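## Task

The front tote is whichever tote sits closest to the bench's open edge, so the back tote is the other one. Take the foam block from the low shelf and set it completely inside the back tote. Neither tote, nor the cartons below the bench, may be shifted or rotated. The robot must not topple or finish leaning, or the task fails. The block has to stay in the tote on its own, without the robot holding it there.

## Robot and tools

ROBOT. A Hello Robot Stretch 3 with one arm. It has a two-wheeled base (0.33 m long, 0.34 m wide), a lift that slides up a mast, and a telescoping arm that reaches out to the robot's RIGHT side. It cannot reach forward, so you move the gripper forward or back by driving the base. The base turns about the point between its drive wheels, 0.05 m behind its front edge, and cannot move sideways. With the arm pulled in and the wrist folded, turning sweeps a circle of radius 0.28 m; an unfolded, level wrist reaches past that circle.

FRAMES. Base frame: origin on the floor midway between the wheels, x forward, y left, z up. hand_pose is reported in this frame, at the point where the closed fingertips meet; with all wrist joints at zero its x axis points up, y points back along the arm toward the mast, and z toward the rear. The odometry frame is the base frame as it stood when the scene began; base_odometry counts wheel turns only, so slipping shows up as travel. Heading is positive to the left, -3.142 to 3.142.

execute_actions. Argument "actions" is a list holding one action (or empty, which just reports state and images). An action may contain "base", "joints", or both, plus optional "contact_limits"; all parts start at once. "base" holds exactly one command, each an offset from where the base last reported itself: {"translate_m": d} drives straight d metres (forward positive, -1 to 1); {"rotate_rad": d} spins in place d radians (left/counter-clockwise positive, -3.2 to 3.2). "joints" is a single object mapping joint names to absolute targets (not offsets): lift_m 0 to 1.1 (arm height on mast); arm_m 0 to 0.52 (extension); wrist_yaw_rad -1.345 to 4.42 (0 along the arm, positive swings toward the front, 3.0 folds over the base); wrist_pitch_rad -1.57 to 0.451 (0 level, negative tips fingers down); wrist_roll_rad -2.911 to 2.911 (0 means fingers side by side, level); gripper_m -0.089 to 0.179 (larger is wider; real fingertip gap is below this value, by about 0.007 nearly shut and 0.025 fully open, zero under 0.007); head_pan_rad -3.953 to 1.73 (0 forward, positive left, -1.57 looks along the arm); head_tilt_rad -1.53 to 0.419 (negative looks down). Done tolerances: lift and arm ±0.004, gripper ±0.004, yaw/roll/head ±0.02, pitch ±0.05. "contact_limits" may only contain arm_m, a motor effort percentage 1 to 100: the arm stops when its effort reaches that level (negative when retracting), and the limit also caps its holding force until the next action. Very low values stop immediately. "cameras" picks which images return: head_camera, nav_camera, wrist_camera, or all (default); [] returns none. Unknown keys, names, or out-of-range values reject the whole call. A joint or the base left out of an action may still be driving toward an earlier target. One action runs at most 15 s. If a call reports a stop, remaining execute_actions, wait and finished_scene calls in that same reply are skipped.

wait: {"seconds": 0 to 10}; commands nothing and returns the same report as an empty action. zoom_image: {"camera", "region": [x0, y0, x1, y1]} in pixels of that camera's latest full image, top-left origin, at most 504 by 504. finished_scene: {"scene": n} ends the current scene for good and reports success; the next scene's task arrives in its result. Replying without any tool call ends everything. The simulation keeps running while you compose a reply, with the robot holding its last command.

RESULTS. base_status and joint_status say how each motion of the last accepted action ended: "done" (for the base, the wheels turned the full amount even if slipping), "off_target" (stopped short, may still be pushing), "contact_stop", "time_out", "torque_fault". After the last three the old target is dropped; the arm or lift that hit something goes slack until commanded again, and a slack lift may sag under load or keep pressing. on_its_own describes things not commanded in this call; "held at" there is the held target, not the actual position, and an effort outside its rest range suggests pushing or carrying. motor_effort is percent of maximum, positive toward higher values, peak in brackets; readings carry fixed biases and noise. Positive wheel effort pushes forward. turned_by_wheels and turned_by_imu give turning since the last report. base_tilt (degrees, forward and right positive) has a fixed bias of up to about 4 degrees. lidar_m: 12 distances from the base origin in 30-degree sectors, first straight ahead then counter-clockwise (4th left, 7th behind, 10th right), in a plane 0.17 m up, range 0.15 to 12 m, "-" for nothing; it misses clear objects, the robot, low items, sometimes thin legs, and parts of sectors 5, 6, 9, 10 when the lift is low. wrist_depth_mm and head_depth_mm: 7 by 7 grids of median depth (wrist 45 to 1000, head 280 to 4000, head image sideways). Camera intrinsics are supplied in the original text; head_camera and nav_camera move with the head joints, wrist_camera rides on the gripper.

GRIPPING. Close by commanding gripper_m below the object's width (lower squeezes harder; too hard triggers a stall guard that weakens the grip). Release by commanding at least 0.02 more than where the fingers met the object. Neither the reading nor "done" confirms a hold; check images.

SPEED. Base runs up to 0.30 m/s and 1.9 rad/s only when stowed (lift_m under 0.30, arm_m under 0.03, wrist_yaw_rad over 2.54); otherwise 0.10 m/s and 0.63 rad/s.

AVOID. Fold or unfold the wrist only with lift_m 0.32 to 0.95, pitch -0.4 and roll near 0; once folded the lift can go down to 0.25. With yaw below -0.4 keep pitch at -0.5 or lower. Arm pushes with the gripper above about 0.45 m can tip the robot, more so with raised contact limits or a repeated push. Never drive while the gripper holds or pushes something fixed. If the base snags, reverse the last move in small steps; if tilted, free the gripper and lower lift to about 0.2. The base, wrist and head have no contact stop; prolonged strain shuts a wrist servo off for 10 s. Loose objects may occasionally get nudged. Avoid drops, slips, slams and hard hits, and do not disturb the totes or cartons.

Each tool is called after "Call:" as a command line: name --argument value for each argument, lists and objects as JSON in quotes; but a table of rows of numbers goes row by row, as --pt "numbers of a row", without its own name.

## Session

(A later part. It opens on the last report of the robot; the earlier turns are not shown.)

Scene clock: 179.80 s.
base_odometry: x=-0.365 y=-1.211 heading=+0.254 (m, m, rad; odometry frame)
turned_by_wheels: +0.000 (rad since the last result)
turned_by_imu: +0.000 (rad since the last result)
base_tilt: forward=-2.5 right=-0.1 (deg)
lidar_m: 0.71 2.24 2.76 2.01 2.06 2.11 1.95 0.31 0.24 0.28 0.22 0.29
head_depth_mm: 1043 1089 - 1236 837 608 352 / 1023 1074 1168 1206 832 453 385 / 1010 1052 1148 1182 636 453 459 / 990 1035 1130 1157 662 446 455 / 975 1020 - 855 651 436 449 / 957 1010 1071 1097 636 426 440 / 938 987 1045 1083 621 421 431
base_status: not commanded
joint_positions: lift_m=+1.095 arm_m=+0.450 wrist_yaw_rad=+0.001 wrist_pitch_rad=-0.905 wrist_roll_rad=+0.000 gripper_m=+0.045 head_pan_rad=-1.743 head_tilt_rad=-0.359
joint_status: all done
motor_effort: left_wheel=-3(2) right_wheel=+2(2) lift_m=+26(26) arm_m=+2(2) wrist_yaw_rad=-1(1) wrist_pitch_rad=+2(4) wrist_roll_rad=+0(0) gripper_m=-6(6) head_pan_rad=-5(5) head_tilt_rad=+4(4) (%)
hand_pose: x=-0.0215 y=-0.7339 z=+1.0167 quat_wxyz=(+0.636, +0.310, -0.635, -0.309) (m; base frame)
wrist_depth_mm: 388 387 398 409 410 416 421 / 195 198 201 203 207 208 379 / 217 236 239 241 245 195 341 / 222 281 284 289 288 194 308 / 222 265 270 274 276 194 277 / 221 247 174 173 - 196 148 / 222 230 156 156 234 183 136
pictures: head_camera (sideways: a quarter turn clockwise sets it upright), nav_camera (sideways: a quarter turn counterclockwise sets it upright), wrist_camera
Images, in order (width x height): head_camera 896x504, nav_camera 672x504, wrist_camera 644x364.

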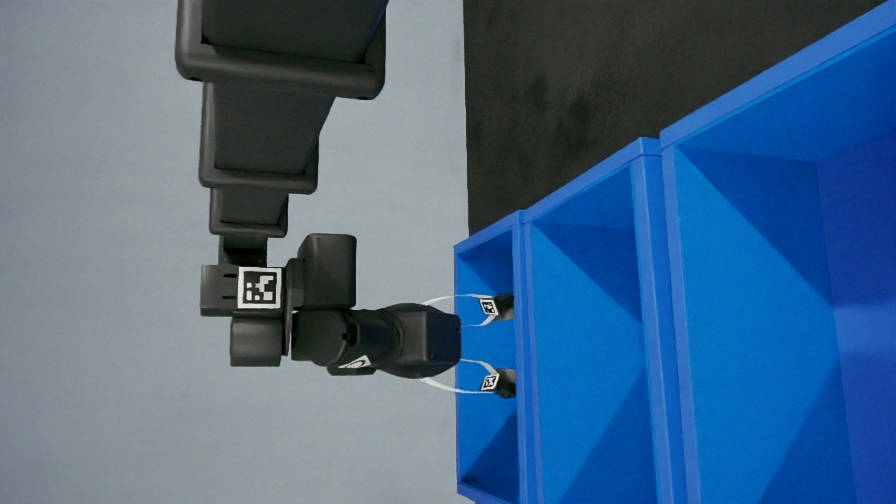

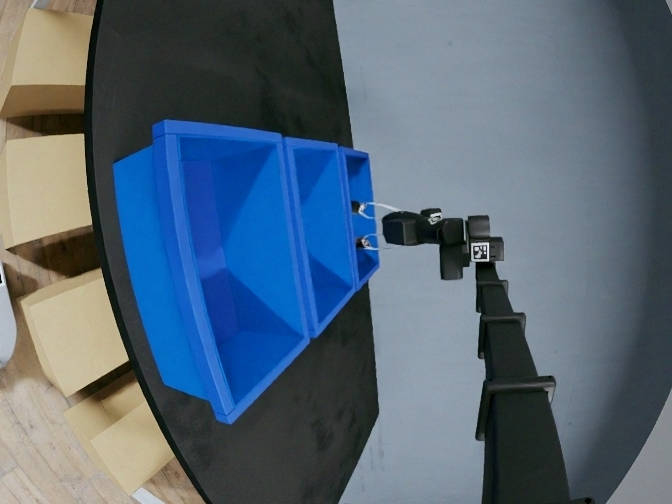

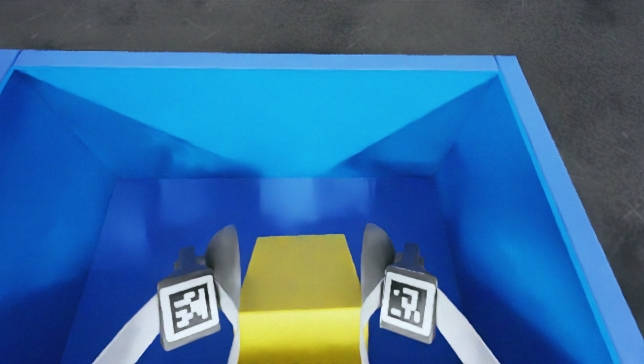

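Call:
execute_actions --actions '[{"joints": {"lift_m": 1.07}}]'

Scene clock: 184.20 s.
base_odometry: x=-0.365 y=-1.211 heading=+0.254 (m, m, rad; odometry frame)
turned_by_wheels: +0.000 (rad since the last result)
turned_by_imu: +0.000 (rad since the last result)
base_tilt: forward=-2.5 right=-0.1 (deg)
lidar_m: 0.71 2.23 2.75 2.00 2.06 2.10 1.96 0.31 0.24 0.28 0.22 0.29
head_depth_mm: 1050 1099 - 1239 838 608 352 / 1029 1079 - 1208 830 454 385 / 1004 1062 1154 1185 636 452 459 / 989 1041 1129 1156 663 447 456 / 976 1021 - 859 652 436 449 / 952 1009 1064 1097 635 426 440 / 936 991 1043 1078 620 421 432
base_status: not commanded
joint_positions: lift_m=+1.084 arm_m=+0.450 wrist_yaw_rad=+0.001 wrist_pitch_rad=-0.896 wrist_roll_rad=+0.000 gripper_m=+0.045 head_pan_rad=-1.743 head_tilt_rad=-0.359
joint_status: lift_m contact_stop (moved -0.010 of -0.025)
on_its_own: lift_m is slack since a contact_stop, until your next command for it (your +1.070 is given up)
motor_effort: left_wheel=-2(3) right_wheel=+2(2) lift_m=+18(23) arm_m=+3(3) wrist_yaw_rad=-1(1) wrist_pitch_rad=-1(3) wrist_roll_rad=+0(0) gripper_m=-6(6) head_pan_rad=-4(5) head_tilt_rad=+3(4) (%)
hand_pose: x=-0.0215 y=-0.7360 z=+1.0079 quat_wxyz=(+0.638, +0.307, -0.637, -0.306) (m; base frame)
wrist_depth_mm: 379 387 392 392 410 411 415 / 194 194 196 198 201 199 368 / 214 234 234 238 240 193 330 / 221 272 278 284 284 195 298 / 222 260 265 267 270 195 151 / 221 242 169 167 - 196 139 / 218 224 147 148 228 185 135
pictures: head_camera (sideways: a quarter turn clockwise sets it upright), nav_camera (sideways: a quarter turn counterclockwise sets it upright), wrist_camera
Images, in order (width x height): head_camera 896x504, nav_camera 672x504, wrist_camera 644x364.

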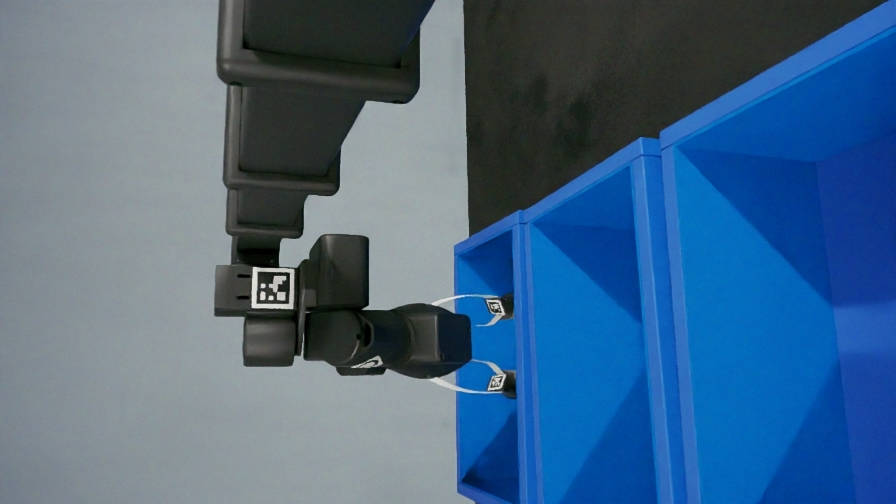

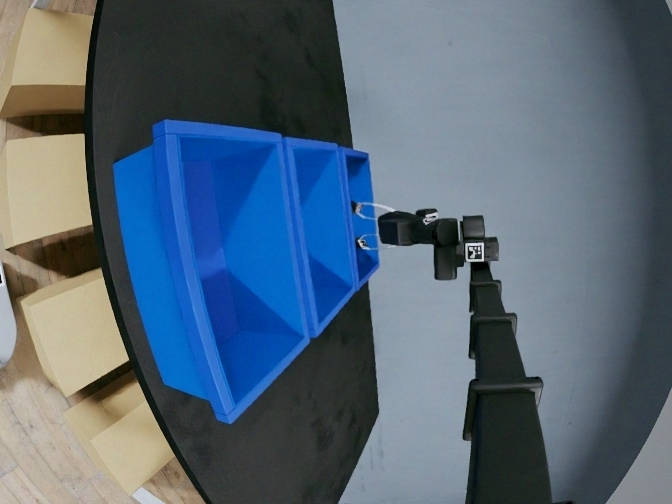

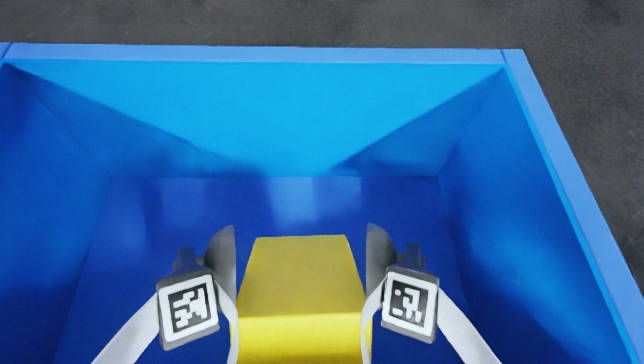

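Call:
execute_actions --actions '[{"joints": {"gripper_m": 0.11, "lift_m": 1.086}}]'

Scene clock: 187.33 s.
base_odometry: x=-0.365 y=-1.211 heading=+0.254 (m, m, rad; odometry frame)
turned_by_wheels: +0.000 (rad since the last result)
turned_by_imu: +0.000 (rad since the last result)
base_tilt: forward=-2.5 right=-0.1 (deg)
lidar_m: 0.71 2.23 2.75 2.00 2.07 2.11 1.95 0.31 0.24 0.28 0.22 0.29
head_depth_mm: 1045 1098 - 1234 838 607 352 / 1027 1074 - 1206 829 453 384 / 1008 1060 1150 1187 635 451 459 / 988 1032 1125 1149 665 446 455 / 973 1023 - 857 651 436 449 / 959 1005 1061 1094 635 426 440 / 937 990 1046 1081 621 420 432
base_status: not commanded
joint_positions: lift_m=+1.086 arm_m=+0.450 wrist_yaw_rad=+0.001 wrist_pitch_rad=-0.905 wrist_roll_rad=+0.000 gripper_m=+0.110 head_pan_rad=-1.743 head_tilt_rad=-0.359
joint_status: all done
motor_effort: left_wheel=-2(2) right_wheel=+2(2) lift_m=+23(22) arm_m=+2(3) wrist_yaw_rad=-1(1) wrist_pitch_rad=+2(2) wrist_roll_rad=+0(0) gripper_m=+1(79) head_pan_rad=-5(4) head_tilt_rad=+4(5) (%)
hand_pose: x=-0.0215 y=-0.7341 z=+1.0080 quat_wxyz=(+0.636, +0.309, -0.636, -0.309) (m; base frame)
wrist_depth_mm: 375 377 379 384 390 403 408 / 195 196 199 200 204 198 364 / 217 235 239 242 246 194 330 / 223 274 277 282 283 196 293 / 221 261 260 262 264 196 149 / 223 - 238 200 246 184 138 / 210 219 221 187 229 195 135
pictures: head_camera (sideways: a quarter turn clockwise sets it upright), nav_camera (sideways: a quarter turn counterclockwise sets it upright), wrist_camera
Images, in order (width x height): head_camera 896x504, nav_camera 672x504, wrist_camera 644x364.

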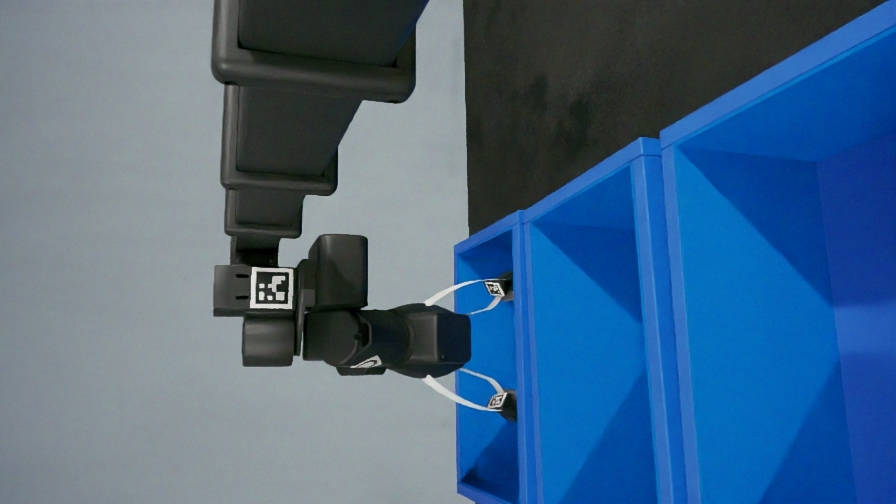

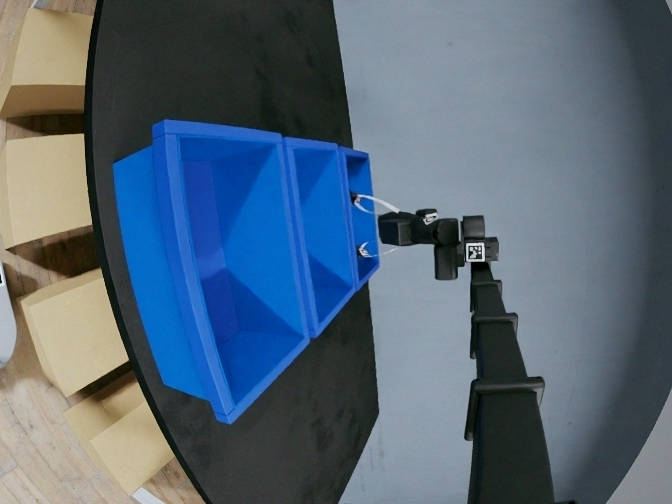

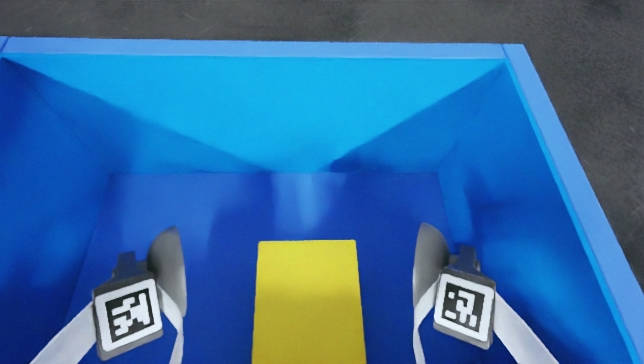

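Call:
execute_actions --actions '[{"joints": {"wrist_pitch_rad": -0.3, "lift_m": 1.098}}]'

Scene clock: 191.53 s.
base_odometry: x=-0.365 y=-1.211 heading=+0.254 (m, m, rad; odometry frame)
turned_by_wheels: +0.000 (rad since the last result)
turned_by_imu: +0.000 (rad since the last result)
base_tilt: forward=-2.5 right=-0.2 (deg)
lidar_m: 0.71 2.23 2.75 2.00 2.07 2.11 1.95 0.31 0.24 0.28 0.22 0.29
head_depth_mm: 1048 1082 - 1232 836 608 352 / 1027 1075 1172 1208 830 454 385 / 1010 1052 1141 1183 635 452 459 / 986 1036 1122 1150 664 446 456 / 971 1020 - 862 652 436 449 / 953 1008 1058 1102 634 426 438 / 943 989 1047 1083 622 421 432
base_status: not commanded
joint_positions: lift_m=+1.098 arm_m=+0.450 wrist_yaw_rad=+0.001 wrist_pitch_rad=-0.324 wrist_roll_rad=+0.000 gripper_m=+0.110 head_pan_rad=-1.743 head_tilt_rad=-0.359
joint_status: all done
motor_effort: left_wheel=-2(2) right_wheel=+2(2) lift_m=+26(27) arm_m=+3(2) wrist_yaw_rad=-1(1) wrist_pitch_rad=+9(8) wrist_roll_rad=+0(0) gripper_m=+0(0) head_pan_rad=-5(5) head_tilt_rad=+4(5) (%)
hand_pose: x=-0.0213 y=-0.8299 z=+1.1318 quat_wxyz=(+0.698, +0.115, -0.698, -0.114) (m; base frame)
wrist_depth_mm: 377 377 386 390 399 405 413 / 400 406 413 418 423 433 437 / 425 429 441 448 458 465 477 / 450 458 472 484 485 505 515 / 485 497 501 517 512 530 532 / 438 - 443 448 450 462 455 / 384 360 369 379 379 371 381
pictures: head_camera (sideways: a quarter turn clockwise sets it upright), nav_camera (sideways: a quarter turn counterclockwise sets it upright), wrist_camera
Images, in order (width x height): head_camera 896x504, nav_camera 672x504, wrist_camera 644x364.

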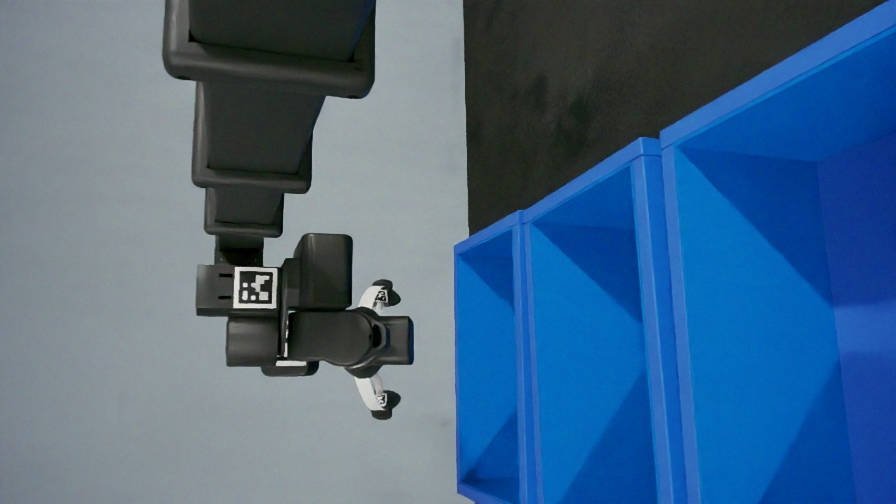

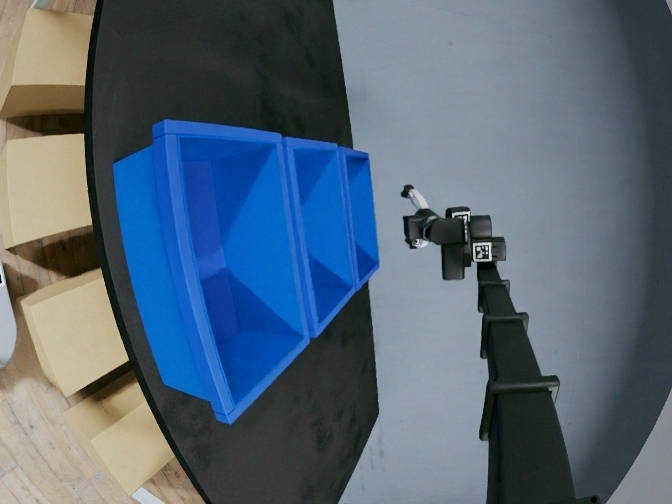

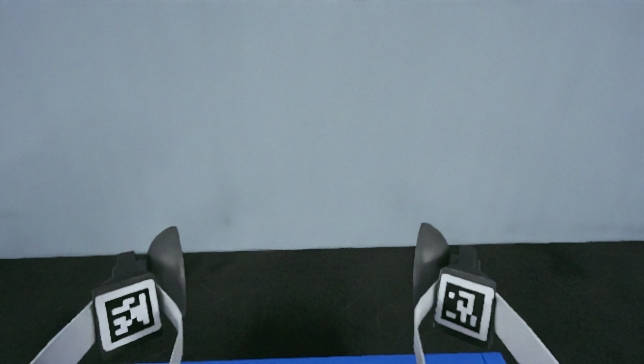

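Call:
execute_actions --actions '[{"joints": {"arm_m": 0.0}}]'

Scene clock: 198.00 s.
base_odometry: x=-0.365 y=-1.211 heading=+0.254 (m, m, rad; odometry frame)
turned_by_wheels: +0.000 (rad since the last result)
turned_by_imu: +0.000 (rad since the last result)
base_tilt: forward=-2.5 right=-0.1 (deg)
lidar_m: 0.71 2.23 2.76 2.01 2.07 2.11 1.95 0.31 0.24 0.28 0.22 0.29
head_depth_mm: 1031 - - - - - - / 1021 - - - - - - / 1013 1062 - - - - - / 990 1042 - - - - - / 974 1025 - - - - - / 955 1009 1060 1094 629 424 437 / 939 995 1046 1079 627 421 432
base_status: not commanded
joint_positions: lift_m=+1.098 arm_m=+0.001 wrist_yaw_rad=+0.001 wrist_pitch_rad=-0.323 wrist_roll_rad=+0.000 gripper_m=+0.110 head_pan_rad=-1.743 head_tilt_rad=-0.359
joint_status: all done
joint sent to its limit — the command would take arm_m past its lower limit, so that joint was sent only as far as its limit.
motor_effort: left_wheel=-2(2) right_wheel=+2(1) lift_m=+25(25) arm_m=-3(2) wrist_yaw_rad=-1(1) wrist_pitch_rad=+8(9) wrist_roll_rad=+0(0) gripper_m=+0(1) head_pan_rad=-4(5) head_tilt_rad=+4(4) (%)
hand_pose: x=-0.0213 y=-0.3817 z=+1.1321 quat_wxyz=(+0.698, +0.114, -0.698, -0.114) (m; base frame)
wrist_depth_mm: 762 783 788 803 818 831 834 / 792 816 841 859 849 871 883 / 852 858 853 860 903 937 945 / 705 710 447 454 638 723 735 / 541 528 427 441 442 563 563 / 443 - 442 446 434 453 461 / 382 228 251 253 242 236 388
pictures: head_camera (sideways: a quarter turn clockwise sets it upright), nav_camera (sideways: a quarter turn counterclockwise sets it upright), wrist_camera
Images, in order (width x height): head_camera 896x504, nav_camera 672x504, wrist_camera 644x364.

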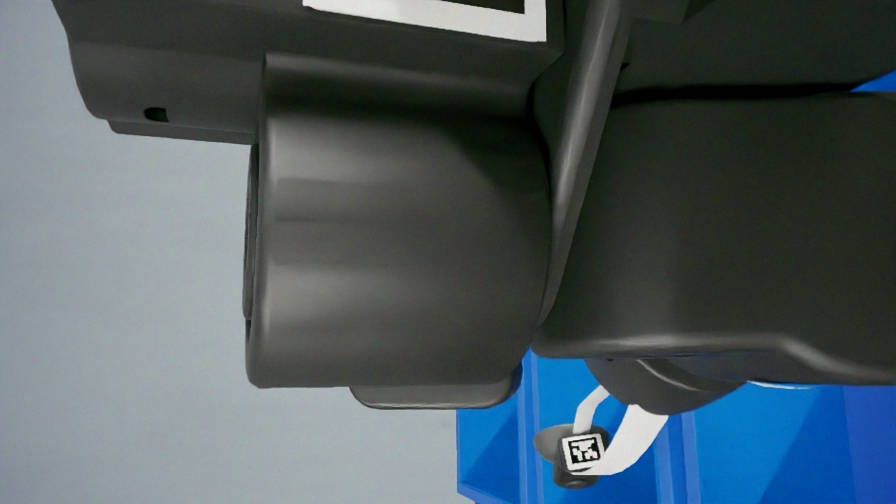

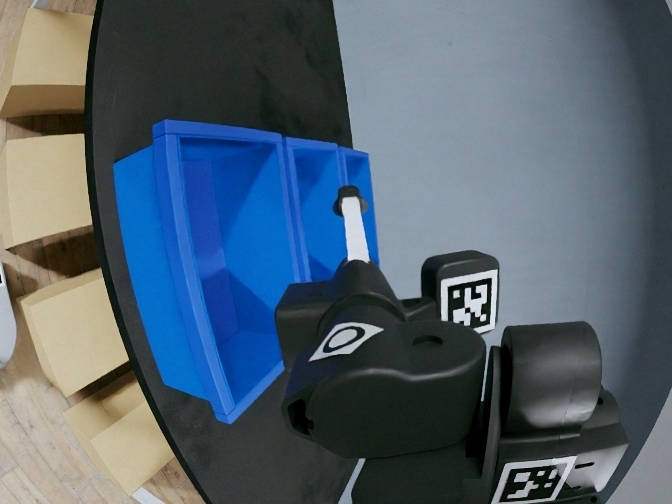

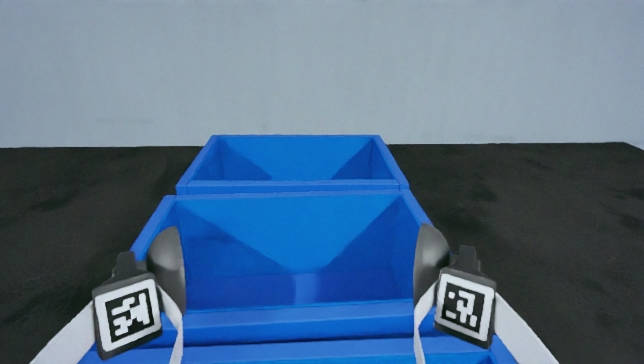

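Call:
finished_scene --scene 1

The scene is finished: the task was done.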